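# Move deep-well plate into plate washer carrier

## Task

Take the deep-well plate from the shelved bench by the door and set it in the plate washer's carrier on the shelved bench by the window. It must rest flat on the carrier floor, within the corner stops, with its labelled short edge at the carrier end marked A1. The plate must never touch the floor. The robot must end upright and untilted, release the plate and back away, and the plate must stay in place on its own without the robot holding it.

## Robot and tools

ROBOT. A Rainbow Robotics RB-Y1: a two-wheel drive base with two rear casters (0.66 m long, 0.58 m wide, front edge 0.10 m ahead of the wheel axle), a folding torso (the lower part, called the leg, bends at ankle, knee and hip), a head with head_camera, and two 7-joint arms, each with a parallel gripper and a wrist camera (left_wrist_camera, right_wrist_camera). Each arm is rated for 3 kg.

FRAMES. Base frame: origin on the floor between the drive wheels, x forward, y left, z up. The state reports chest, left_hand and right_hand in this frame; a hand point is midway between its finger pads, fingers point along its -z and close along its x. Reported hand positions get less accurate at long reach. The odometry frame is the base frame at scene start; base_odometry counts wheel turns only, so slip looks like travel. Heading is positive leftward, range -3.142 to 3.142.

execute_actions. Arguments: actions, a list holding exactly one action (or empty, which just returns state and images), and cameras, a list of names from head_camera, left_wrist_camera, right_wrist_camera, all (omitted or null or ["all"] gives all; [] gives none). An action may contain:
- base: one command only, as an offset from where the base currently is. {"translate_m": d} drives straight d metres, forward positive, -3 to 3. {"rotate_rad": d} spins in place d radians, left (counter-clockwise from above) positive, -3.2 to 3.2. No sideways motion.
- joints: a single object mapping joint names to absolute targets, radians for joints, metres for grippers. Ranges: torso_squat_rad 0 to 1.2 (larger lowers a level chest); torso_shift_rad -0.3 to 0.6 (positive pushes hips forward); torso_pitch_rad -0.2 to 1.4 (positive leans forward); torso_yaw_rad -1.5 to 1.5 (positive left); shoulder_pitch -2.356 to 2.356 (0 hanging, negative raises forward); left_shoulder_roll_rad 0 to 3.141 and right_shoulder_roll_rad -3.141 to 0 (away from body lifts outward); shoulder_yaw -2.094 to 2.094; elbow -2.617 to 0.01 (negative bends); forearm_roll -3.141 to 3.141; wrist_pitch -1.57 to 1.919 (negative tips hand forward); hand_roll -2.705 to 2.705; left_gripper_m and right_gripper_m 0 to 0.1 (pad gap); head_pan_rad -0.523 to 0.523; head_tilt_rad -0.35 to 1.57 (positive looks down). Yaw and roll signs are the same for both arms (positive left / counter-clockwise from above). Done tolerance is ±0.02 rad, ±0.004 m for grippers.
- speeds: caps for this action, translate_m 0.05 to 0.4 m/s, rotate_rad 0.1 to 1.509 rad/s. A base move needing over 8.667 s is refused.
- min_time_s: 0.1 to 8, the shortest duration for each arm and head motion.
Unknown keys or out-of-range values reject the whole call. Parts of one action start together. Anything left out may still be driving toward an earlier target. Torso combos must satisfy: squat+shift <= 1.52; squat-shift+pitch <= 1.57; shift+0.5 pitch-0.4 squat <= 0.7; shift+0.3 pitch-0.5 squat <= 0.39, or the torso stops short with off_target.

RESULTS. The reply gives joint_positions, hand and chest positions, base_odometry, motor temperatures per arm, and images listed in order on the pictures line. base_status and joint_status report each motion: done, off_target (resting away from target, maybe still pushing), time_out, contact_stop (hit something firm), stopped_with_arm (torso halted because an arm hit), limit_stop_at_own_body (a guard prevented self-contact; move the arm or torso apart), limit_stop_at_motor_heat. A stop in one joint of a group (torso, left arm, right arm) halts the whole group, which then holds where it is. "joint command not followed" with a cause line means an arm-collision check blocked that arm; the gripper still acts, and the blocked targets may be retried later. on_its_own describes uncommanded parts; "held at" is a target, not a position. If a stop reports in one call, the remaining calls in that reply are skipped. After a stop, first back off in its own action: arms, then torso. If both hands hold one object and the torso contact-stops at once with nothing in the way, resend every arm joint at its reported value, then the torso.

GRIPPING. Command a gap at least 0.005 m narrower than the object; off_target then is normal.

Other tools: wait(seconds 0 to 10) lets the scene run and returns state and images. zoom_image(camera, region [x0,y0,x1,y1] in pixels, at most 504x504) enlarges part of the latest full image; head_camera is 896x504, wrist cameras 644x364. read_manual(section, only "licences") returns licence text. finished_scene(scene, the current scene number) ends the scene for good and reports success; call it only when the plate is settled and released.

AVOID. The base does not stop at furniture and may keep pushing; the bent leg can protrude past the base front and can shove the robot backward unseen. Never let the arms strike or press on each other, grippers included. Too much load far forward can tip the robot with no safeguard. Arm contact torque at a joint's limit (shoulder 60.9, elbow 31.3, wrist joints 21.7 N m, held weight included) freezes the robot for 10 s. Motors warm while holding loads: MOTOR HOT from 65 °C, brakes at 80 °C. Do not drop, slam or let the plate fall; something may occasionally nudge loose objects.

Each tool is called after ">>>" by a JSON object that holds its "name" and its "arguments".

## Session

>>> {"name": "execute_actions", "arguments": {"actions": []}}

Scene clock: 0.00 s.
Motor temperatures (°C, as the motors report them): left_arm=[28 29 29 28 32 29 37] | right_arm=[33 28 27 31 35 36 34]
base_odometry: x=+0.000 y=+0.000 heading=+0.000 (m, m, rad; odometry frame)
base_status: not commanded
joint_positions: torso_squat_rad=+0.350 torso_shift_rad=-0.001 torso_pitch_rad=-0.001 torso_yaw_rad=+0.000 left_shoulder_pitch_rad=+0.007 left_shoulder_roll_rad=+0.024 left_shoulder_yaw_rad=-0.034 left_elbow_rad=-0.231 left_forearm_roll_rad=+0.047 left_wrist_pitch_rad=-0.008 left_hand_roll_rad=+0.010 left_gripper_m=+0.100 right_shoulder_pitch_rad=+0.000 right_shoulder_roll_rad=-0.049 right_shoulder_yaw_rad=-0.001 right_elbow_rad=-0.271 right_forearm_roll_rad=-0.023 right_wrist_pitch_rad=-0.048 right_hand_roll_rad=-0.010 right_gripper_m=+0.099 head_pan_rad=+0.000 head_tilt_rad=+0.401
joint_status: not commanded
chest: x=-0.2290 y=-0.0010 z=+1.2474 quat_wxyz=(+1.000, +0.001, -0.001, +0.000) (m; base frame)
left_hand: x=-0.1191 y=+0.2348 z=+0.5710 quat_wxyz=(+0.993, +0.008, -0.117, +0.011) (m; base frame)
right_hand: x=-0.0859 y=-0.2570 z=+0.5783 quat_wxyz=(+0.987, -0.021, -0.160, -0.013) (m; base frame)
pictures: head_camera, left_wrist_camera, right_wrist_camera
Images, in order (width x height): head_camera 896x504, left_wrist_camera 644x364, right_wrist_camera 644x364.

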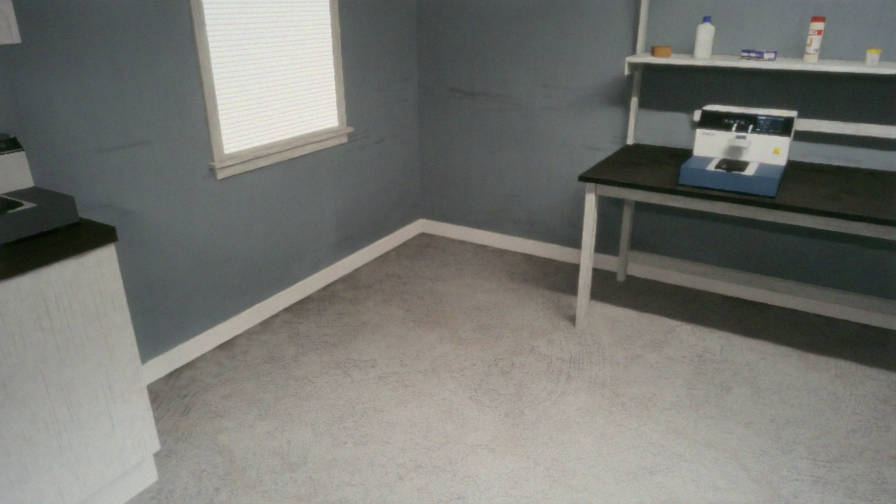

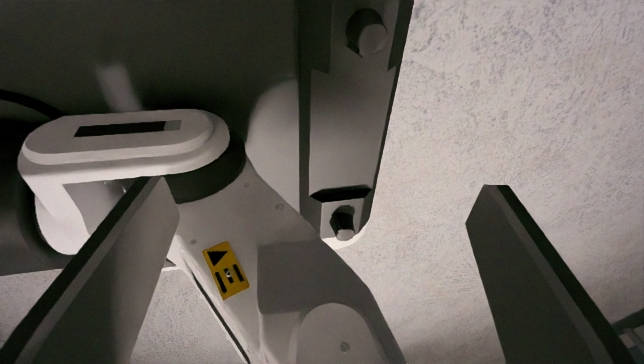

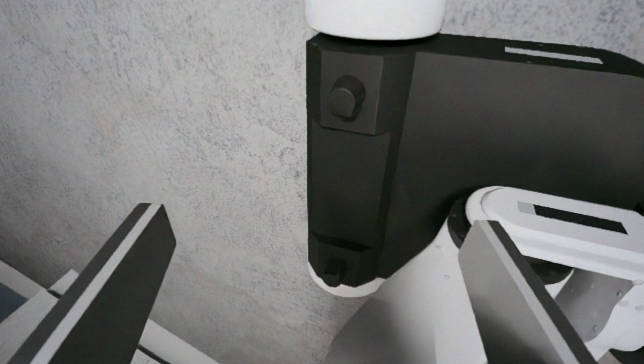

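>>> {"name": "execute_actions", "arguments": {"actions": [{"base":{"rotate_rad":-1.1},"joints":{"head_tilt_rad":0.3}}], "cameras": ["head_camera"]}}

>>> {"name": "execute_actions", "arguments": {"actions": [{"base":{"rotate_rad":-1.1}}], "cameras": ["head_camera"]}}

Scene clock: 4.50 s.
Motor temperatures (°C, as the motors report them): left_arm=[28 29 29 28 32 29 37] | right_arm=[33 28 27 31 35 36 34]
base_odometry: x=+0.000 y=+0.000 heading=-1.100 (m, m, rad; odometry frame)
base_status: done
joint_positions: torso_squat_rad=+0.350 torso_shift_rad=-0.001 torso_pitch_rad=-0.001 torso_yaw_rad=+0.000 left_shoulder_pitch_rad=+0.007 left_shoulder_roll_rad=+0.024 left_shoulder_yaw_rad=-0.034 left_elbow_rad=-0.231 left_forearm_roll_rad=+0.047 left_wrist_pitch_rad=-0.008 left_hand_roll_rad=+0.010 left_gripper_m=+0.100 right_shoulder_pitch_rad=+0.000 right_shoulder_roll_rad=-0.049 right_shoulder_yaw_rad=-0.001 right_elbow_rad=-0.271 right_forearm_roll_rad=-0.023 right_wrist_pitch_rad=-0.048 right_hand_roll_rad=-0.010 right_gripper_m=+0.099 head_pan_rad=+0.000 head_tilt_rad=+0.300
joint_status: all done
chest: x=-0.2290 y=-0.0010 z=+1.2474 quat_wxyz=(+1.000, +0.001, -0.001, +0.000) (m; base frame)
left_hand: x=-0.1191 y=+0.2348 z=+0.5710 quat_wxyz=(+0.993, +0.008, -0.117, +0.011) (m; base frame)
right_hand: x=-0.0859 y=-0.2570 z=+0.5783 quat_wxyz=(+0.987, -0.021, -0.160, -0.013) (m; base frame)
pictures: head_camera
Images, in order (width x height): head_camera 896x504.

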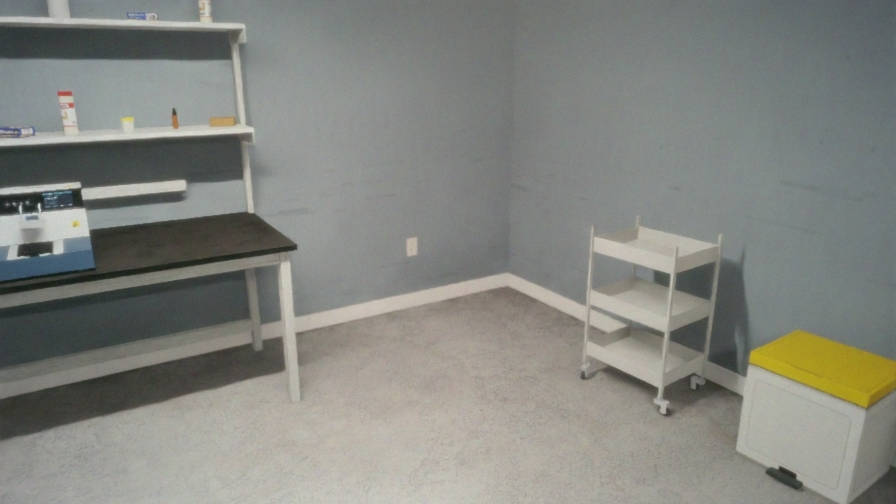

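Scene clock: 7.93 s.
Motor temperatures (°C, as the motors report them): left_arm=[28 29 29 28 32 29 37] | right_arm=[33 28 27 31 35 36 34]
base_odometry: x=+0.000 y=+0.000 heading=-2.199 (m, m, rad; odometry frame)
base_status: done
joint_positions: torso_squat_rad=+0.350 torso_shift_rad=-0.001 torso_pitch_rad=-0.001 torso_yaw_rad=+0.000 left_shoulder_pitch_rad=+0.007 left_shoulder_roll_rad=+0.024 left_shoulder_yaw_rad=-0.034 left_elbow_rad=-0.231 left_forearm_roll_rad=+0.047 left_wrist_pitch_rad=-0.008 left_hand_roll_rad=+0.010 left_gripper_m=+0.100 right_shoulder_pitch_rad=+0.000 right_shoulder_roll_rad=-0.049 right_shoulder_yaw_rad=-0.001 right_elbow_rad=-0.271 right_forearm_roll_rad=-0.023 right_wrist_pitch_rad=-0.048 right_hand_roll_rad=-0.010 right_gripper_m=+0.099 head_pan_rad=+0.000 head_tilt_rad=+0.300
joint_status: not commanded
chest: x=-0.2290 y=-0.0010 z=+1.2474 quat_wxyz=(+1.000, +0.001, -0.001, +0.000) (m; base frame)
left_hand: x=-0.1191 y=+0.2348 z=+0.5710 quat_wxyz=(+0.993, +0.008, -0.117, +0.011) (m; base frame)
right_hand: x=-0.0859 y=-0.2570 z=+0.5783 quat_wxyz=(+0.987, -0.021, -0.160, -0.013) (m; base frame)
pictures: head_camera
Images, in order (width x height): head_camera 896x504.

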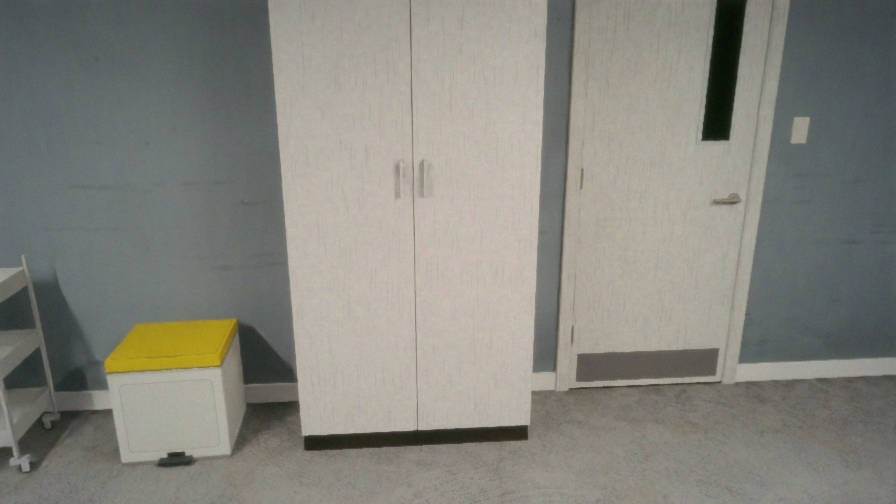

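>>> {"name": "execute_actions", "arguments": {"actions": [{"base":{"rotate_rad":-1.1}}], "cameras": ["head_camera"]}}

Scene clock: 12.20 s.
Motor temperatures (°C, as the motors report them): left_arm=[28 29 29 28 32 29 37] | right_arm=[33 28 27 31 35 36 34]
base_odometry: x=+0.000 y=+0.000 heading=+2.985 (m, m, rad; odometry frame)
base_status: done
joint_positions: torso_squat_rad=+0.350 torso_shift_rad=-0.001 torso_pitch_rad=-0.001 torso_yaw_rad=+0.000 left_shoulder_pitch_rad=+0.007 left_shoulder_roll_rad=+0.024 left_shoulder_yaw_rad=-0.034 left_elbow_rad=-0.231 left_forearm_roll_rad=+0.047 left_wrist_pitch_rad=-0.008 left_hand_roll_rad=+0.010 left_gripper_m=+0.100 right_shoulder_pitch_rad=+0.000 right_shoulder_roll_rad=-0.049 right_shoulder_yaw_rad=-0.001 right_elbow_rad=-0.271 right_forearm_roll_rad=-0.023 right_wrist_pitch_rad=-0.048 right_hand_roll_rad=-0.010 right_gripper_m=+0.099 head_pan_rad=+0.000 head_tilt_rad=+0.300
joint_status: not commanded
chest: x=-0.2290 y=-0.0010 z=+1.2474 quat_wxyz=(+1.000, +0.001, -0.001, +0.000) (m; base frame)
left_hand: x=-0.1191 y=+0.2348 z=+0.5710 quat_wxyz=(+0.993, +0.008, -0.117, +0.011) (m; base frame)
right_hand: x=-0.0860 y=-0.2570 z=+0.5783 quat_wxyz=(+0.987, -0.021, -0.160, -0.013) (m; base frame)
pictures: head_camera
Images, in order (width x height): head_camera 896x504.

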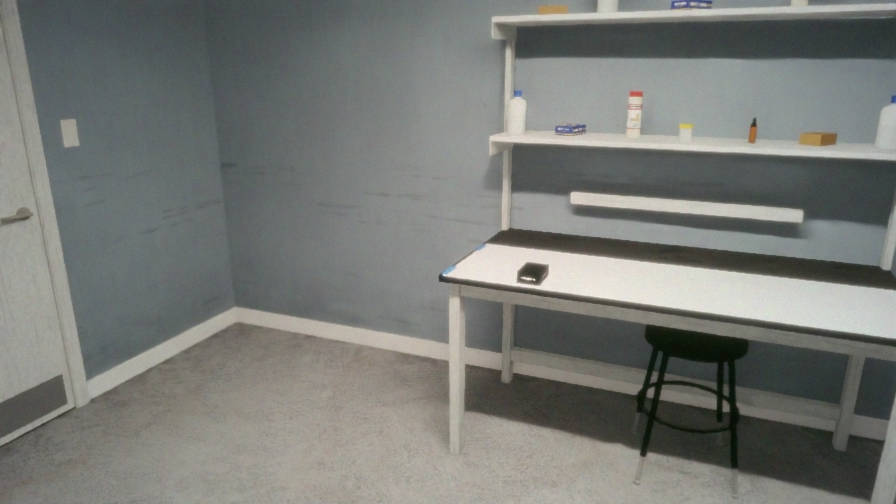

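>>> {"name": "execute_actions", "arguments": {"actions": [{"base":{"rotate_rad":-0.21}}], "cameras": []}}

>>> {"name": "execute_actions", "arguments": {"actions": [{"base":{"translate_m":1.35},"joints":{"head_tilt_rad":0.75}}], "cameras": []}}

>>> {"name": "execute_actions", "arguments": {"actions": [{"base":{"rotate_rad":-0.18}}], "cameras": ["head_camera"]}}

Scene clock: 17.03 s.
Motor temperatures (°C, as the motors report them): left_arm=[28 29 29 28 32 29 37] | right_arm=[33 28 27 31 35 36 34]
base_odometry: x=+0.000 y=+0.000 heading=+2.775 (m, m, rad; odometry frame)
base_status: done
joint_positions: torso_squat_rad=+0.350 torso_shift_rad=-0.001 torso_pitch_rad=-0.001 torso_yaw_rad=+0.000 left_shoulder_pitch_rad=+0.007 left_shoulder_roll_rad=+0.024 left_shoulder_yaw_rad=-0.034 left_elbow_rad=-0.231 left_forearm_roll_rad=+0.047 left_wrist_pitch_rad=-0.008 left_hand_roll_rad=+0.010 left_gripper_m=+0.100 right_shoulder_pitch_rad=+0.000 right_shoulder_roll_rad=-0.049 right_shoulder_yaw_rad=-0.001 right_elbow_rad=-0.271 right_forearm_roll_rad=-0.023 right_wrist_pitch_rad=-0.048 right_hand_roll_rad=-0.010 right_gripper_m=+0.099 head_pan_rad=+0.000 head_tilt_rad=+0.300
joint_status: not commanded
chest: x=-0.2290 y=-0.0010 z=+1.2474 quat_wxyz=(+1.000, +0.001, -0.001, +0.000) (m; base frame)
left_hand: x=-0.1192 y=+0.2348 z=+0.5710 quat_wxyz=(+0.993, +0.008, -0.117, +0.011) (m; base frame)
right_hand: x=-0.0859 y=-0.2570 z=+0.5783 quat_wxyz=(+0.987, -0.021, -0.160, -0.013) (m; base frame)
pictures: none
No camera images: the call's "cameras" was empty. Leave "cameras" out to get every camera's image.

Scene clock: 21.93 s.
Motor temperatures (°C, as the motors report them): left_arm=[28 29 29 28 32 29 37] | right_arm=[33 28 27 31 35 36 34]
base_odometry: x=-1.260 y=+0.485 heading=+2.774 (m, m, rad; odometry frame)
base_status: done
joint_positions: torso_squat_rad=+0.350 torso_shift_rad=-0.001 torso_pitch_rad=-0.001 torso_yaw_rad=+0.000 left_shoulder_pitch_rad=+0.007 left_shoulder_roll_rad=+0.024 left_shoulder_yaw_rad=-0.034 left_elbow_rad=-0.231 left_forearm_roll_rad=+0.047 left_wrist_pitch_rad=-0.008 left_hand_roll_rad=+0.010 left_gripper_m=+0.100 right_shoulder_pitch_rad=+0.000 right_shoulder_roll_rad=-0.049 right_shoulder_yaw_rad=-0.001 right_elbow_rad=-0.271 right_forearm_roll_rad=-0.023 right_wrist_pitch_rad=-0.048 right_hand_roll_rad=-0.010 right_gripper_m=+0.099 head_pan_rad=+0.000 head_tilt_rad=+0.750
joint_status: all done
chest: x=-0.2289 y=-0.0010 z=+1.2474 quat_wxyz=(+1.000, +0.001, -0.001, +0.000) (m; base frame)
left_hand: x=-0.1191 y=+0.2348 z=+0.5710 quat_wxyz=(+0.993, +0.008, -0.117, +0.011) (m; base frame)
right_hand: x=-0.0859 y=-0.2570 z=+0.5783 quat_wxyz=(+0.987, -0.021, -0.160, -0.013) (m; base frame)
pictures: none
No camera images: the call's "cameras" was empty. Leave "cameras" out to get every camera's image.

Scene clock: 23.80 s.
Motor temperatures (°C, as the motors report them): left_arm=[28 29 29 28 32 29 37] | right_arm=[33 28 27 31 35 36 34]
base_odometry: x=-1.260 y=+0.485 heading=+2.595 (m, m, rad; odometry frame)
base_status: done
joint_positions: torso_squat_rad=+0.350 torso_shift_rad=-0.001 torso_pitch_rad=-0.001 torso_yaw_rad=+0.000 left_shoulder_pitch_rad=+0.007 left_shoulder_roll_rad=+0.024 left_shoulder_yaw_rad=-0.034 left_elbow_rad=-0.231 left_forearm_roll_rad=+0.047 left_wrist_pitch_rad=-0.008 left_hand_roll_rad=+0.010 left_gripper_m=+0.100 right_shoulder_pitch_rad=+0.000 right_shoulder_roll_rad=-0.049 right_shoulder_yaw_rad=-0.001 right_elbow_rad=-0.271 right_forearm_roll_rad=-0.023 right_wrist_pitch_rad=-0.048 right_hand_roll_rad=-0.010 right_gripper_m=+0.099 head_pan_rad=+0.000 head_tilt_rad=+0.750
joint_status: not commanded
chest: x=-0.2289 y=-0.0010 z=+1.2474 quat_wxyz=(+1.000, +0.001, -0.001, +0.000) (m; base frame)
left_hand: x=-0.1191 y=+0.2348 z=+0.5710 quat_wxyz=(+0.993, +0.008, -0.117, +0.011) (m; base frame)
right_hand: x=-0.0859 y=-0.2570 z=+0.5783 quat_wxyz=(+0.987, -0.021, -0.160, -0.013) (m; base frame)
pictures: head_camera
Images, in order (width x height): head_camera 896x504.

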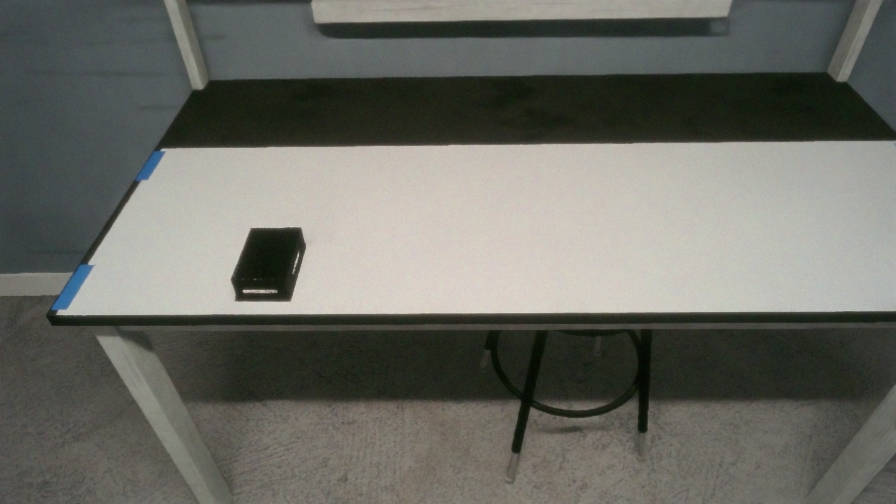

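>>> {"name": "execute_actions", "arguments": {"actions": [{"joints":{"torso_squat_rad":0,"torso_shift_rad":0.3,"left_shoulder_pitch_rad":0,"left_shoulder_roll_rad":0,"left_shoulder_yaw_rad":0.205,"left_elbow_rad":-1.9,"left_forearm_roll_rad":0,"left_wrist_pitch_rad":1.9,"left_hand_roll_rad":1.366,"head_tilt_rad":1.1,"head_pan_rad":0.3}}], "cameras": []}}

>>> {"name": "execute_actions", "arguments": {"actions": [{"base":{"translate_m":0.32}}], "cameras": ["head_camera","left_wrist_camera"]}}

Scene clock: 35.70 s.
Motor temperatures (°C, as the motors report them): left_arm=[28 29 29 28 32 29 37] | right_arm=[33 28 27 31 35 36 34]
base_odometry: x=-1.260 y=+0.485 heading=+2.595 (m, m, rad; odometry frame)
base_status: not commanded
joint_positions: torso_squat_rad=+0.000 torso_shift_rad=+0.300 torso_pitch_rad=-0.001 torso_yaw_rad=+0.000 left_shoulder_pitch_rad=+0.000 left_shoulder_roll_rad=+0.000 left_shoulder_yaw_rad=+0.205 left_elbow_rad=-1.900 left_forearm_roll_rad=+0.000 left_wrist_pitch_rad=+1.900 left_hand_roll_rad=+1.366 left_gripper_m=+0.100 right_shoulder_pitch_rad=+0.000 right_shoulder_roll_rad=-0.049 right_shoulder_yaw_rad=-0.001 right_elbow_rad=-0.271 right_forearm_roll_rad=-0.023 right_wrist_pitch_rad=-0.048 right_hand_roll_rad=-0.010 right_gripper_m=+0.099 head_pan_rad=+0.300 head_tilt_rad=+1.100
joint_status: all done
chest: x=-0.0215 y=-0.0010 z=+1.2587 quat_wxyz=(+1.000, +0.001, -0.001, +0.000) (m; base frame)
left_hand: x=+0.2564 y=+0.2772 z=+0.8863 quat_wxyz=(+0.707, +0.000, -0.001, +0.707) (m; base frame)
right_hand: x=+0.1214 y=-0.2570 z=+0.5895 quat_wxyz=(+0.987, -0.021, -0.160, -0.013) (m; base frame)
pictures: none
No camera images: the call's "cameras" was empty. Leave "cameras" out to get every camera's image.

Scene clock: 37.83 s.
Motor temperatures (°C, as the motors report them): left_arm=[28 29 29 28 32 29 37] | right_arm=[33 28 27 31 35 36 34]
base_odometry: x=-1.533 y=+0.651 heading=+2.595 (m, m, rad; odometry frame)
base_status: done
joint_positions: torso_squat_rad=+0.000 torso_shift_rad=+0.300 torso_pitch_rad=-0.001 torso_yaw_rad=+0.000 left_shoulder_pitch_rad=+0.000 left_shoulder_roll_rad=+0.000 left_shoulder_yaw_rad=+0.205 left_elbow_rad=-1.900 left_forearm_roll_rad=+0.000 left_wrist_pitch_rad=+1.900 left_hand_roll_rad=+1.366 left_gripper_m=+0.100 right_shoulder_pitch_rad=+0.000 right_shoulder_roll_rad=-0.049 right_shoulder_yaw_rad=-0.001 right_elbow_rad=-0.271 right_forearm_roll_rad=-0.023 right_wrist_pitch_rad=-0.048 right_hand_roll_rad=-0.010 right_gripper_m=+0.099 head_pan_rad=+0.300 head_tilt_rad=+1.100
joint_status: not commanded
chest: x=-0.0215 y=-0.0010 z=+1.2587 quat_wxyz=(+1.000, +0.001, -0.001, +0.000) (m; base frame)
left_hand: x=+0.2564 y=+0.2772 z=+0.8864 quat_wxyz=(+0.707, +0.000, -0.001, +0.707) (m; base frame)
right_hand: x=+0.1215 y=-0.2570 z=+0.5895 quat_wxyz=(+0.987, -0.021, -0.160, -0.013) (m; base frame)
pictures: head_camera, left_wrist_camera
Images, in order (width x height): head_camera 896x504, left_wrist_camera 644x364.

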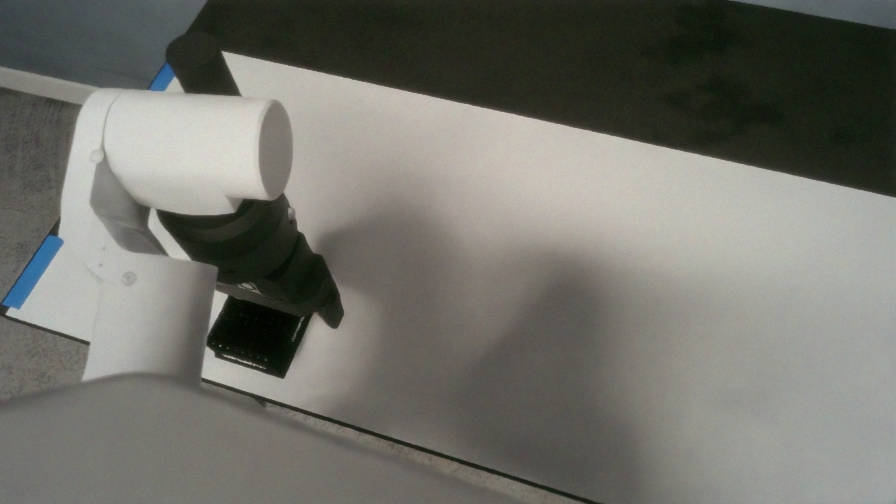

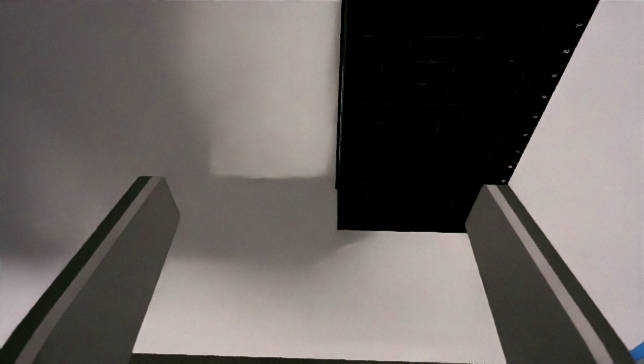

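>>> {"name": "execute_actions", "arguments": {"actions": [{"base":{"translate_m":0.02},"joints":{"left_shoulder_yaw_rad":0.40,"left_hand_roll_rad":1.171,"left_elbow_rad":-1.8,"left_wrist_pitch_rad":1.8}}], "cameras": ["head_camera","left_wrist_camera"]}}

Scene clock: 43.60 s.
Motor temperatures (°C, as the motors report them): left_arm=[28 29 29 29 32 29 37] | right_arm=[33 28 27 31 35 36 34]
base_odometry: x=-1.551 y=+0.662 heading=+2.595 (m, m, rad; odometry frame)
base_status: done
joint_positions: torso_squat_rad=+0.000 torso_shift_rad=+0.300 torso_pitch_rad=-0.001 torso_yaw_rad=+0.000 left_shoulder_pitch_rad=+0.000 left_shoulder_roll_rad=+0.000 left_shoulder_yaw_rad=+0.400 left_elbow_rad=-1.800 left_forearm_roll_rad=+0.000 left_wrist_pitch_rad=+1.800 left_hand_roll_rad=+1.171 left_gripper_m=+0.100 right_shoulder_pitch_rad=+0.000 right_shoulder_roll_rad=-0.049 right_shoulder_yaw_rad=-0.001 right_elbow_rad=-0.271 right_forearm_roll_rad=-0.023 right_wrist_pitch_rad=-0.048 right_hand_roll_rad=-0.010 right_gripper_m=+0.099 head_pan_rad=+0.300 head_tilt_rad=+1.100
joint_status: all done
chest: x=-0.0215 y=-0.0010 z=+1.2586 quat_wxyz=(+1.000, +0.001, -0.001, +0.000) (m; base frame)
left_hand: x=+0.2438 y=+0.3314 z=+0.8610 quat_wxyz=(+0.707, +0.000, -0.001, +0.707) (m; base frame)
right_hand: x=+0.1215 y=-0.2570 z=+0.5895 quat_wxyz=(+0.987, -0.021, -0.160, -0.013) (m; base frame)
pictures: head_camera, left_wrist_camera
Images, in order (width x height): head_camera 896x504, left_wrist_camera 644x364.

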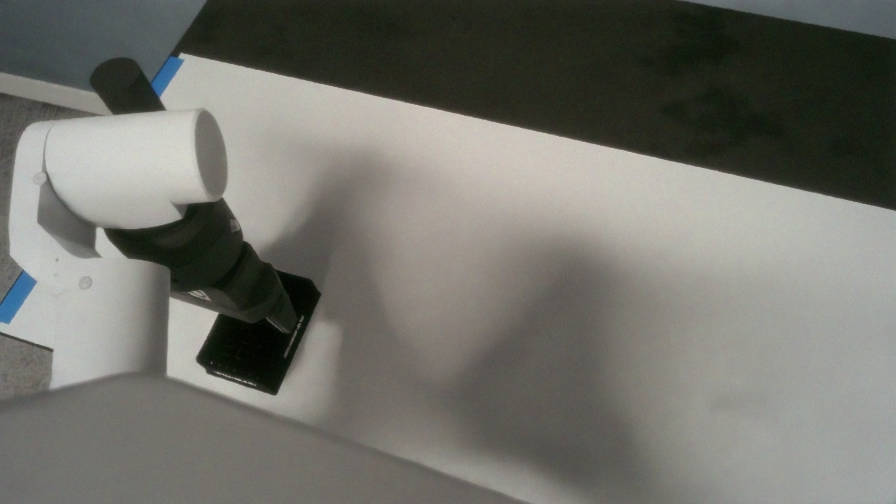

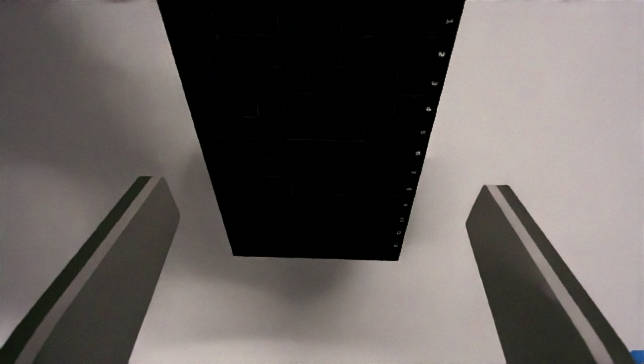

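>>> {"name": "execute_actions", "arguments": {"actions": [{"joints":{"left_shoulder_yaw_rad":0.388,"left_hand_roll_rad":1.183,"left_elbow_rad":-1.56,"left_wrist_pitch_rad":1.56},"min_time_s":1}], "cameras": ["head_camera","left_wrist_camera"]}}

>>> {"name": "execute_actions", "arguments": {"actions": [{"joints":{"left_gripper_m":0.07}}], "cameras": []}}

>>> {"name": "execute_actions", "arguments": {"actions": [{"joints":{"left_elbow_rad":-1.9,"left_wrist_pitch_rad":1.9},"min_time_s":1}], "cameras": ["head_camera","left_wrist_camera"]}}

Scene clock: 48.13 s.
Motor temperatures (°C, as the motors report them): left_arm=[28 29 29 29 32 29 37] | right_arm=[33 28 27 31 35 36 34]
base_odometry: x=-1.551 y=+0.662 heading=+2.595 (m, m, rad; odometry frame)
base_status: not commanded
joint_positions: torso_squat_rad=+0.000 torso_shift_rad=+0.300 torso_pitch_rad=-0.001 torso_yaw_rad=+0.000 left_shoulder_pitch_rad=+0.000 left_shoulder_roll_rad=+0.000 left_shoulder_yaw_rad=+0.388 left_elbow_rad=-1.560 left_forearm_roll_rad=+0.000 left_wrist_pitch_rad=+1.560 left_hand_roll_rad=+1.183 left_gripper_m=+0.100 right_shoulder_pitch_rad=+0.000 right_shoulder_roll_rad=-0.049 right_shoulder_yaw_rad=-0.001 right_elbow_rad=-0.271 right_forearm_roll_rad=-0.023 right_wrist_pitch_rad=-0.048 right_hand_roll_rad=-0.010 right_gripper_m=+0.099 head_pan_rad=+0.300 head_tilt_rad=+1.100
joint_status: all done
chest: x=-0.0215 y=-0.0010 z=+1.2587 quat_wxyz=(+1.000, +0.001, -0.001, +0.000) (m; base frame)
left_hand: x=+0.2444 y=+0.3283 z=+0.7993 quat_wxyz=(+0.707, +0.000, -0.001, +0.707) (m; base frame)
right_hand: x=+0.1215 y=-0.2570 z=+0.5895 quat_wxyz=(+0.987, -0.021, -0.160, -0.013) (m; base frame)
pictures: head_camera, left_wrist_camera
Images, in order (width x height): head_camera 896x504, left_wrist_camera 644x364.

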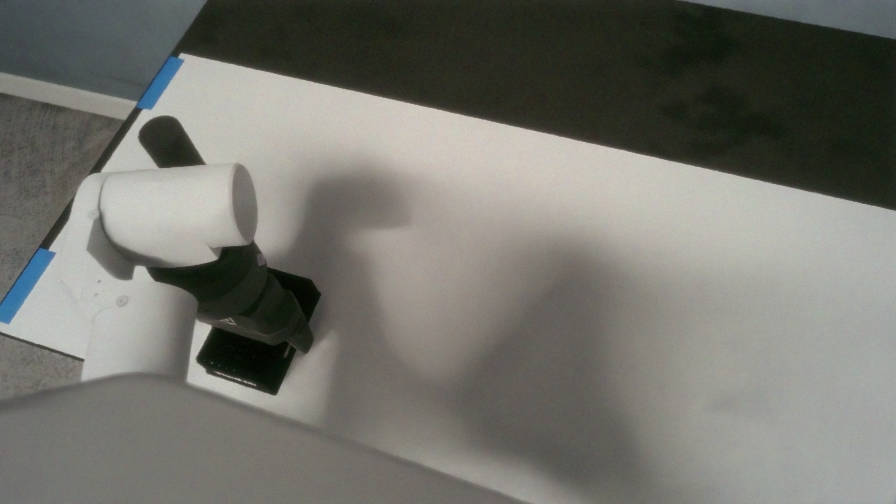

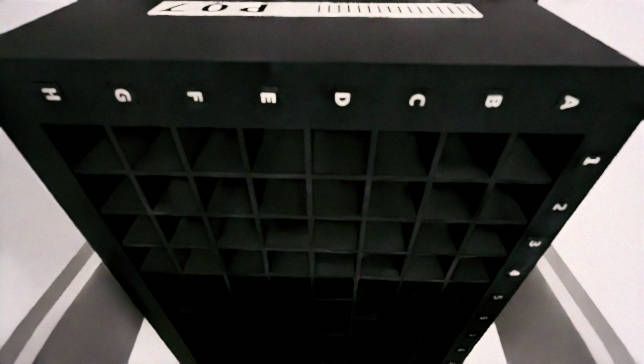

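Scene clock: 48.90 s.
Motor temperatures (°C, as the motors report them): left_arm=[28 29 29 29 32 29 37] | right_arm=[33 28 27 31 35 36 34]
base_odometry: x=-1.551 y=+0.662 heading=+2.595 (m, m, rad; odometry frame)
base_status: not commanded
joint_positions: torso_squat_rad=+0.000 torso_shift_rad=+0.300 torso_pitch_rad=-0.001 torso_yaw_rad=+0.000 left_shoulder_pitch_rad=+0.000 left_shoulder_roll_rad=+0.000 left_shoulder_yaw_rad=+0.388 left_elbow_rad=-1.560 left_forearm_roll_rad=+0.000 left_wrist_pitch_rad=+1.560 left_hand_roll_rad=+1.183 left_gripper_m=+0.084 right_shoulder_pitch_rad=+0.000 right_shoulder_roll_rad=-0.049 right_shoulder_yaw_rad=-0.001 right_elbow_rad=-0.271 right_forearm_roll_rad=-0.023 right_wrist_pitch_rad=-0.048 right_hand_roll_rad=-0.010 right_gripper_m=+0.099 head_pan_rad=+0.300 head_tilt_rad=+1.100
joint_status: left_gripper_m off_target (ended at +0.084, target +0.070)
chest: x=-0.0215 y=-0.0010 z=+1.2587 quat_wxyz=(+1.000, +0.001, -0.001, +0.000) (m; base frame)
left_hand: x=+0.2444 y=+0.3283 z=+0.7993 quat_wxyz=(+0.707, +0.000, -0.001, +0.707) (m; base frame)
right_hand: x=+0.1215 y=-0.2570 z=+0.5896 quat_wxyz=(+0.987, -0.021, -0.160, -0.013) (m; base frame)
pictures: none
No camera images: the call's "cameras" was empty. Leave "cameras" out to get every camera's image.

Scene clock: 50.20 s.
Motor temperatures (°C, as the motors report them): left_arm=[28 29 29 29 32 29 37] | right_arm=[33 28 27 31 35 36 34]
base_odometry: x=-1.551 y=+0.662 heading=+2.595 (m, m, rad; odometry frame)
base_status: not commanded
joint_positions: torso_squat_rad=+0.000 torso_shift_rad=+0.300 torso_pitch_rad=-0.001 torso_yaw_rad=+0.000 left_shoulder_pitch_rad=+0.000 left_shoulder_roll_rad=+0.000 left_shoulder_yaw_rad=+0.388 left_elbow_rad=-1.900 left_forearm_roll_rad=+0.000 left_wrist_pitch_rad=+1.900 left_hand_roll_rad=+1.183 left_gripper_m=+0.084 right_shoulder_pitch_rad=+0.000 right_shoulder_roll_rad=-0.049 right_shoulder_yaw_rad=-0.001 right_elbow_rad=-0.271 right_forearm_roll_rad=-0.023 right_wrist_pitch_rad=-0.048 right_hand_roll_rad=-0.010 right_gripper_m=+0.099 head_pan_rad=+0.300 head_tilt_rad=+1.100
joint_status: all done
chest: x=-0.0215 y=-0.0010 z=+1.2587 quat_wxyz=(+1.000, +0.001, -0.001, +0.000) (m; base frame)
left_hand: x=+0.2412 y=+0.3269 z=+0.8864 quat_wxyz=(+0.707, +0.000, -0.001, +0.707) (m; base frame)
right_hand: x=+0.1215 y=-0.2570 z=+0.5896 quat_wxyz=(+0.987, -0.021, -0.160, -0.013) (m; base frame)
pictures: head_camera, left_wrist_camera
Images, in order (width x height): head_camera 896x504, left_wrist_camera 644x364.

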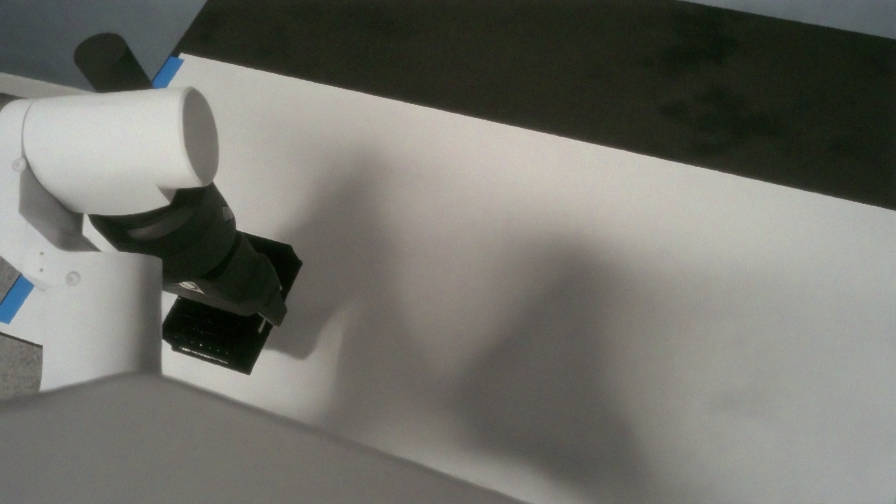

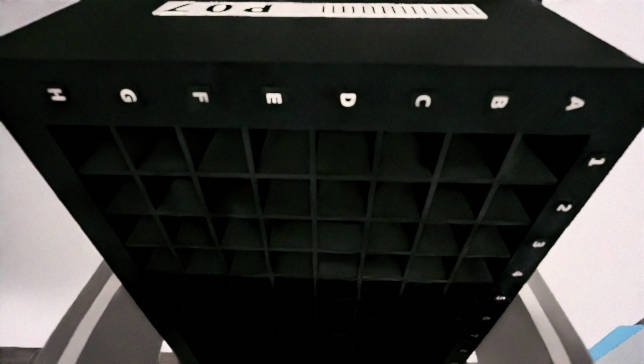

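>>> {"name": "execute_actions", "arguments": {"actions": [{"base":{"translate_m":-0.6},"joints":{"head_pan_rad":0,"head_tilt_rad":0.5}}], "cameras": []}}

>>> {"name": "execute_actions", "arguments": {"actions": [{"base":{"rotate_rad":-3.05}}], "cameras": []}}

>>> {"name": "execute_actions", "arguments": {"actions": [{"base":{"translate_m":2.6}}], "cameras": []}}

>>> {"name": "execute_actions", "arguments": {"actions": [{"base":{"rotate_rad":-0.09},"joints":{"head_tilt_rad":0.65}}], "cameras": ["head_camera"]}}

Scene clock: 56.10 s.
Motor temperatures (°C, as the motors report them): left_arm=[28 29 29 29 32 29 37] | right_arm=[33 28 27 31 35 36 34]
base_odometry: x=-1.038 y=+0.350 heading=+2.596 (m, m, rad; odometry frame)
base_status: done
joint_positions: torso_squat_rad=+0.000 torso_shift_rad=+0.300 torso_pitch_rad=-0.001 torso_yaw_rad=+0.000 left_shoulder_pitch_rad=+0.000 left_shoulder_roll_rad=+0.000 left_shoulder_yaw_rad=+0.388 left_elbow_rad=-1.900 left_forearm_roll_rad=+0.000 left_wrist_pitch_rad=+1.900 left_hand_roll_rad=+1.183 left_gripper_m=+0.084 right_shoulder_pitch_rad=+0.000 right_shoulder_roll_rad=-0.049 right_shoulder_yaw_rad=-0.001 right_elbow_rad=-0.271 right_forearm_roll_rad=-0.023 right_wrist_pitch_rad=-0.048 right_hand_roll_rad=-0.010 right_gripper_m=+0.099 head_pan_rad=+0.000 head_tilt_rad=+0.500
joint_status: all done
chest: x=-0.0216 y=-0.0010 z=+1.2587 quat_wxyz=(+1.000, +0.001, -0.001, +0.000) (m; base frame)
left_hand: x=+0.2411 y=+0.3269 z=+0.8864 quat_wxyz=(+0.707, +0.000, -0.001, +0.707) (m; base frame)
right_hand: x=+0.1214 y=-0.2570 z=+0.5895 quat_wxyz=(+0.987, -0.021, -0.160, -0.013) (m; base frame)
pictures: none
No camera images: the call's "cameras" was empty. Leave "cameras" out to get every camera's image.

Scene clock: 61.37 s.
Motor temperatures (°C, as the motors report them): left_arm=[28 29 29 29 32 29 37] | right_arm=[33 28 27 31 35 36 34]
base_odometry: x=-1.038 y=+0.350 heading=-0.454 (m, m, rad; odometry frame)
base_status: done
joint_positions: torso_squat_rad=+0.000 torso_shift_rad=+0.300 torso_pitch_rad=-0.001 torso_yaw_rad=+0.000 left_shoulder_pitch_rad=+0.000 left_shoulder_roll_rad=+0.000 left_shoulder_yaw_rad=+0.388 left_elbow_rad=-1.900 left_forearm_roll_rad=+0.000 left_wrist_pitch_rad=+1.900 left_hand_roll_rad=+1.183 left_gripper_m=+0.084 right_shoulder_pitch_rad=+0.000 right_shoulder_roll_rad=-0.049 right_shoulder_yaw_rad=-0.001 right_elbow_rad=-0.271 right_forearm_roll_rad=-0.023 right_wrist_pitch_rad=-0.048 right_hand_roll_rad=-0.010 right_gripper_m=+0.099 head_pan_rad=+0.000 head_tilt_rad=+0.500
joint_status: not commanded
chest: x=-0.0216 y=-0.0010 z=+1.2587 quat_wxyz=(+1.000, +0.001, -0.001, +0.000) (m; base frame)
left_hand: x=+0.2411 y=+0.3269 z=+0.8864 quat_wxyz=(+0.707, +0.000, -0.001, +0.707) (m; base frame)
right_hand: x=+0.1214 y=-0.2570 z=+0.5895 quat_wxyz=(+0.987, -0.021, -0.160, -0.013) (m; base frame)
pictures: none
No camera images: the call's "cameras" was empty. Leave "cameras" out to get every camera's image.

Scene clock: 69.30 s.
Motor temperatures (°C, as the motors report them): left_arm=[28 29 29 29 32 29 37] | right_arm=[33 28 27 31 35 36 34]
base_odometry: x=+1.299 y=-0.790 heading=-0.454 (m, m, rad; odometry frame)
base_status: done
joint_positions: torso_squat_rad=+0.000 torso_shift_rad=+0.300 torso_pitch_rad=-0.001 torso_yaw_rad=+0.000 left_shoulder_pitch_rad=+0.000 left_shoulder_roll_rad=+0.000 left_shoulder_yaw_rad=+0.388 left_elbow_rad=-1.900 left_forearm_roll_rad=+0.000 left_wrist_pitch_rad=+1.900 left_hand_roll_rad=+1.183 left_gripper_m=+0.084 right_shoulder_pitch_rad=+0.000 right_shoulder_roll_rad=-0.049 right_shoulder_yaw_rad=-0.001 right_elbow_rad=-0.271 right_forearm_roll_rad=-0.023 right_wrist_pitch_rad=-0.048 right_hand_roll_rad=-0.010 right_gripper_m=+0.099 head_pan_rad=+0.000 head_tilt_rad=+0.500
joint_status: not commanded
chest: x=-0.0215 y=-0.0010 z=+1.2587 quat_wxyz=(+1.000, +0.001, -0.001, +0.000) (m; base frame)
left_hand: x=+0.2412 y=+0.3269 z=+0.8864 quat_wxyz=(+0.707, +0.000, -0.001, +0.707) (m; base frame)
right_hand: x=+0.1215 y=-0.2570 z=+0.5896 quat_wxyz=(+0.987, -0.021, -0.160, -0.013) (m; base frame)
pictures: none
No camera images: the call's "cameras" was empty. Leave "cameras" out to get every camera's image.

Scene clock: 70.50 s.
Motor temperatures (°C, as the motors report them): left_arm=[28 29 29 29 32 29 37] | right_arm=[33 28 27 31 35 36 34]
base_odometry: x=+1.299 y=-0.790 heading=-0.543 (m, m, rad; odometry frame)
base_status: done
joint_positions: torso_squat_rad=+0.000 torso_shift_rad=+0.300 torso_pitch_rad=-0.001 torso_yaw_rad=+0.000 left_shoulder_pitch_rad=+0.000 left_shoulder_roll_rad=+0.000 left_shoulder_yaw_rad=+0.388 left_elbow_rad=-1.900 left_forearm_roll_rad=+0.000 left_wrist_pitch_rad=+1.900 left_hand_roll_rad=+1.183 left_gripper_m=+0.084 right_shoulder_pitch_rad=+0.000 right_shoulder_roll_rad=-0.049 right_shoulder_yaw_rad=-0.001 right_elbow_rad=-0.271 right_forearm_roll_rad=-0.023 right_wrist_pitch_rad=-0.048 right_hand_roll_rad=-0.010 right_gripper_m=+0.099 head_pan_rad=+0.000 head_tilt_rad=+0.650
joint_status: all done
chest: x=-0.0215 y=-0.0010 z=+1.2587 quat_wxyz=(+1.000, +0.001, -0.001, +0.000) (m; base frame)
left_hand: x=+0.2411 y=+0.3269 z=+0.8864 quat_wxyz=(+0.707, +0.000, -0.001, +0.707) (m; base frame)
right_hand: x=+0.1215 y=-0.2570 z=+0.5896 quat_wxyz=(+0.987, -0.021, -0.160, -0.013) (m; base frame)
pictures: head_camera
Images, in order (width x height): head_camera 896x504.

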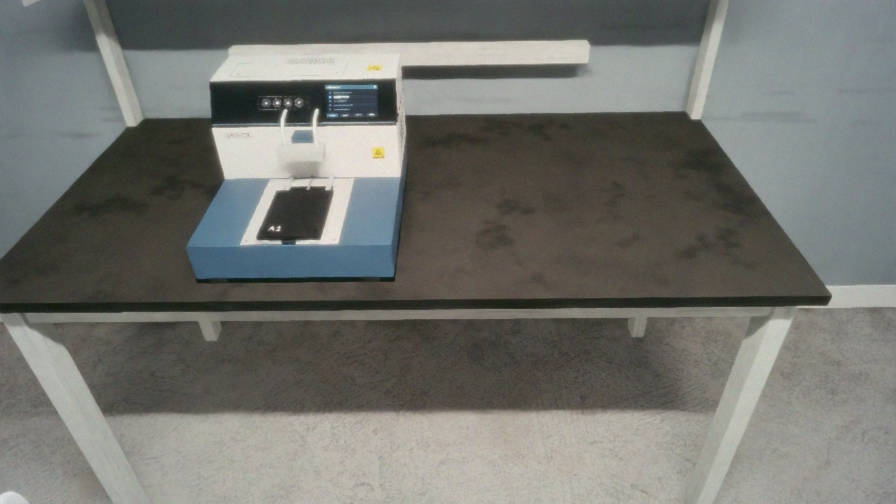

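>>> {"name": "zoom_image", "arguments": {"camera": "head_camera", "region": [180, 100, 420, 290]}}

Region (180, 100, 420, 290) of head_camera's 896x504 image, scaled by 2.100, with more detail than that image has; it fills the top 399 rows of this view, and the rest is white.

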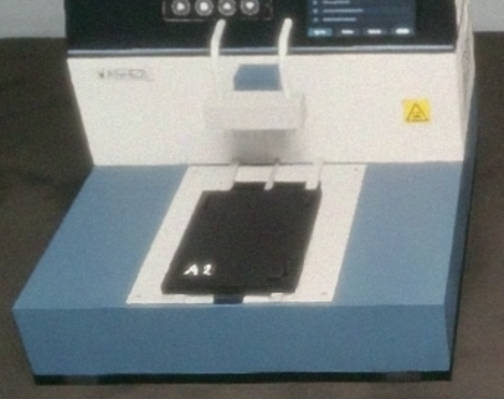

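>>> {"name": "execute_actions", "arguments": {"actions": [{"base":{"translate_m":0.64},"joints":{"torso_yaw_rad":0.277,"left_shoulder_pitch_rad":-0.63,"left_shoulder_roll_rad":0.063,"left_shoulder_yaw_rad":0.203,"left_elbow_rad":-1.3,"left_hand_roll_rad":1.294,"right_shoulder_pitch_rad":0.35,"head_tilt_rad":1.0,"head_pan_rad":0.2},"min_time_s":1.2,"speeds":{"translate_m":0.25}}], "cameras": ["head_camera","left_wrist_camera"]}}

Scene clock: 80.90 s.
Motor temperatures (°C, as the motors report them): left_arm=[28 29 29 29 32 29 37] | right_arm=[33 28 27 31 35 36 34]
base_odometry: x=+1.847 y=-1.120 heading=-0.543 (m, m, rad; odometry frame)
base_status: done
joint_positions: torso_squat_rad=+0.000 torso_shift_rad=+0.300 torso_pitch_rad=-0.001 torso_yaw_rad=+0.277 left_shoulder_pitch_rad=-0.630 left_shoulder_roll_rad=+0.063 left_shoulder_yaw_rad=+0.203 left_elbow_rad=-1.300 left_forearm_roll_rad=+0.000 left_wrist_pitch_rad=+1.900 left_hand_roll_rad=+1.294 left_gripper_m=+0.084 right_shoulder_pitch_rad=+0.350 right_shoulder_roll_rad=-0.049 right_shoulder_yaw_rad=-0.001 right_elbow_rad=-0.271 right_forearm_roll_rad=-0.023 right_wrist_pitch_rad=-0.048 right_hand_roll_rad=-0.010 right_gripper_m=+0.099 head_pan_rad=+0.200 head_tilt_rad=+1.000
joint_status: all done
chest: x=-0.0215 y=-0.0010 z=+1.2587 quat_wxyz=(+0.990, +0.001, -0.001, +0.138) (m; base frame)
left_hand: x=+0.3361 y=+0.3297 z=+0.9524 quat_wxyz=(+0.707, +0.000, -0.001, +0.707) (m; base frame)
right_hand: x=-0.0579 y=-0.2796 z=+0.5843 quat_wxyz=(+0.997, -0.033, +0.001, +0.070) (m; base frame)
pictures: head_camera, left_wrist_camera
Images, in order (width x height): head_camera 896x504, left_wrist_camera 644x364.

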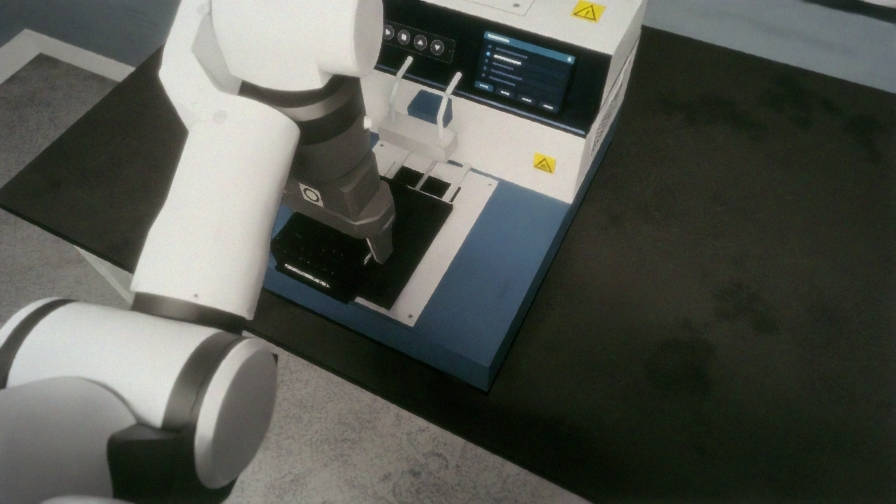

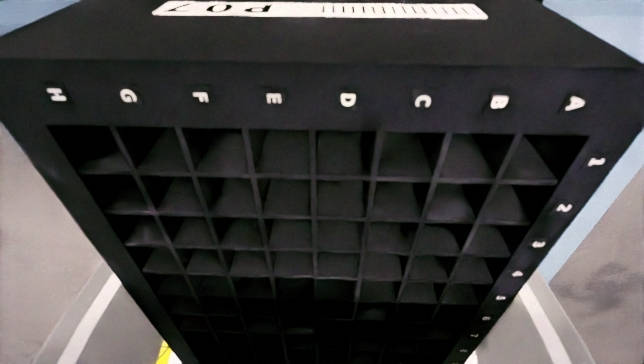

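>>> {"name": "execute_actions", "arguments": {"actions": [{"base":{"translate_m":0.07},"joints":{"torso_yaw_rad":0.322,"left_hand_roll_rad":1.249,"left_elbow_rad":-1.15,"left_wrist_pitch_rad":1.75},"min_time_s":1}], "cameras": ["head_camera","left_wrist_camera"]}}

>>> {"name": "zoom_image", "arguments": {"camera": "head_camera", "region": [200, 100, 600, 420]}}

Scene clock: 86.53 s.
Motor temperatures (°C, as the motors report them): left_arm=[28 29 29 29 32 29 37] | right_arm=[33 28 27 31 35 36 34]
base_odometry: x=+1.907 y=-1.157 heading=-0.543 (m, m, rad; odometry frame)
base_status: done
joint_positions: torso_squat_rad=+0.000 torso_shift_rad=+0.300 torso_pitch_rad=-0.001 torso_yaw_rad=+0.322 left_shoulder_pitch_rad=-0.630 left_shoulder_roll_rad=+0.063 left_shoulder_yaw_rad=+0.203 left_elbow_rad=-1.150 left_forearm_roll_rad=+0.000 left_wrist_pitch_rad=+1.750 left_hand_roll_rad=+1.249 left_gripper_m=+0.084 right_shoulder_pitch_rad=+0.350 right_shoulder_roll_rad=-0.049 right_shoulder_yaw_rad=-0.001 right_elbow_rad=-0.271 right_forearm_roll_rad=-0.023 right_wrist_pitch_rad=-0.048 right_hand_roll_rad=-0.010 right_gripper_m=+0.099 head_pan_rad=+0.200 head_tilt_rad=+1.000
joint_status: all done
chest: x=-0.0215 y=-0.0010 z=+1.2587 quat_wxyz=(+0.987, +0.001, -0.001, +0.160) (m; base frame)
left_hand: x=+0.3258 y=+0.3472 z=+0.9142 quat_wxyz=(+0.707, +0.000, -0.001, +0.707) (m; base frame)
right_hand: x=-0.0453 y=-0.2811 z=+0.5843 quat_wxyz=(+0.995, -0.033, +0.000, +0.093) (m; base frame)
pictures: head_camera, left_wrist_camera
Images, in order (width x height): head_camera 896x504, left_wrist_camera 644x364.

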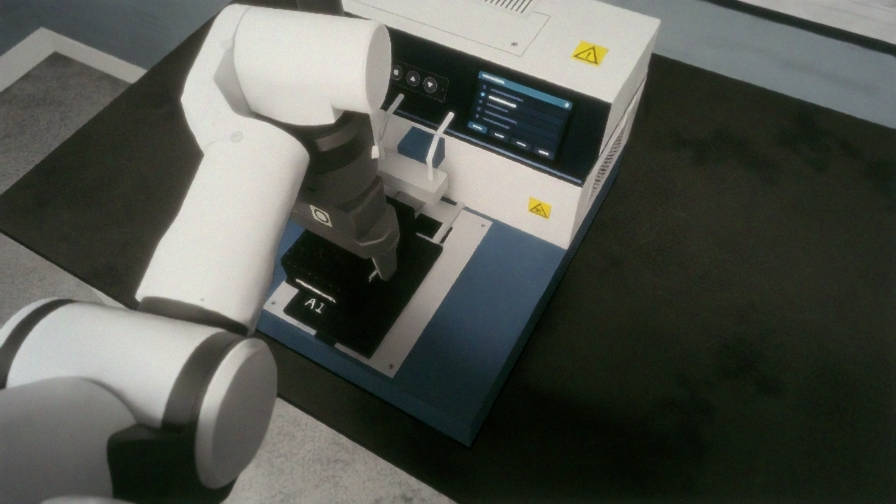

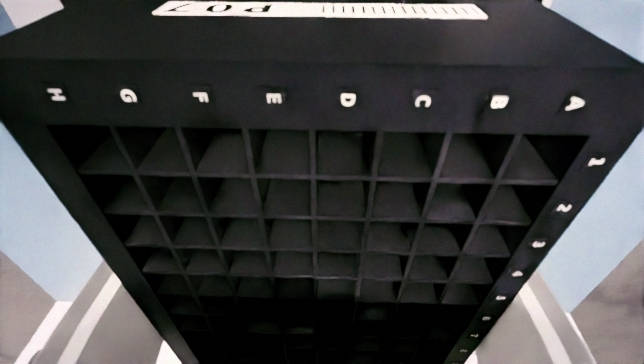

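Region (200, 100, 600, 420) of head_camera's 896x504 image, scaled by 1.260, with more detail than that image has; it fills the top 403 rows of this view, and the rest is white.

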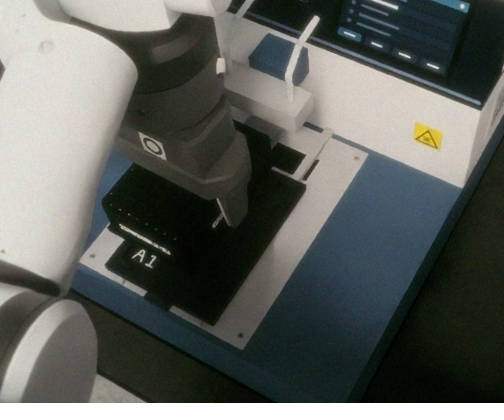

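>>> {"name": "execute_actions", "arguments": {"actions": [{"base":{"translate_m":-0.06},"joints":{"head_tilt_rad":1.0}}], "cameras": ["head_camera"]}}

>>> {"name": "zoom_image", "arguments": {"camera": "head_camera", "region": [280, 140, 520, 340]}}

Scene clock: 92.60 s.
Motor temperatures (°C, as the motors report them): left_arm=[29 29 29 29 32 29 37] | right_arm=[33 28 27 31 35 36 34]
base_odometry: x=+1.856 y=-1.126 heading=-0.543 (m, m, rad; odometry frame)
base_status: done
joint_positions: torso_squat_rad=+0.000 torso_shift_rad=+0.300 torso_pitch_rad=-0.001 torso_yaw_rad=+0.322 left_shoulder_pitch_rad=-0.630 left_shoulder_roll_rad=+0.063 left_shoulder_yaw_rad=+0.203 left_elbow_rad=-1.150 left_forearm_roll_rad=+0.000 left_wrist_pitch_rad=+1.750 left_hand_roll_rad=+1.249 left_gripper_m=+0.084 right_shoulder_pitch_rad=+0.350 right_shoulder_roll_rad=-0.049 right_shoulder_yaw_rad=-0.001 right_elbow_rad=-0.271 right_forearm_roll_rad=-0.023 right_wrist_pitch_rad=-0.048 right_hand_roll_rad=-0.010 right_gripper_m=+0.099 head_pan_rad=+0.200 head_tilt_rad=+1.000
joint_status: all done
chest: x=-0.0216 y=-0.0010 z=+1.2587 quat_wxyz=(+0.987, +0.001, -0.001, +0.160) (m; base frame)
left_hand: x=+0.3258 y=+0.3472 z=+0.9142 quat_wxyz=(+0.707, +0.000, -0.001, +0.707) (m; base frame)
right_hand: x=-0.0454 y=-0.2811 z=+0.5843 quat_wxyz=(+0.995, -0.033, +0.000, +0.093) (m; base frame)
pictures: head_camera
Images, in order (width x height): head_camera 896x504.

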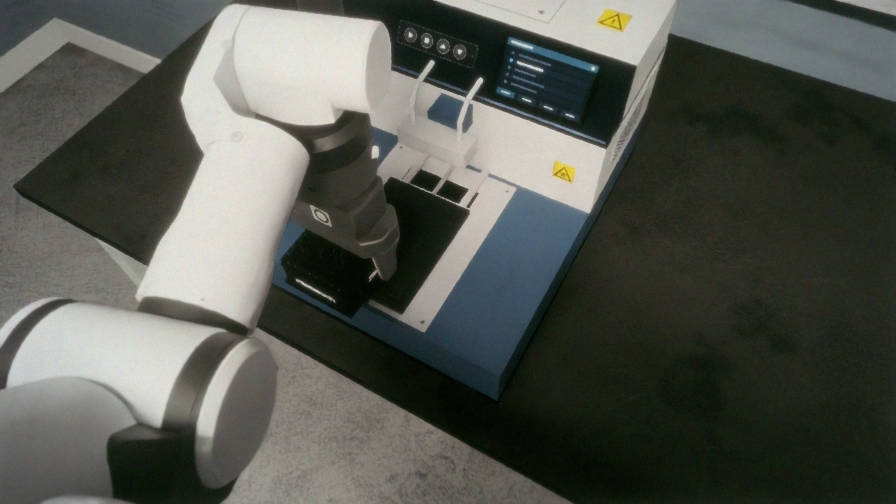

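Region (280, 140, 520, 340) of head_camera's 896x504 image, scaled by 2.100, with more detail than that image has.

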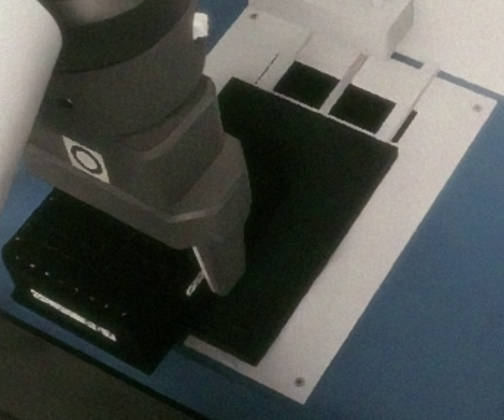

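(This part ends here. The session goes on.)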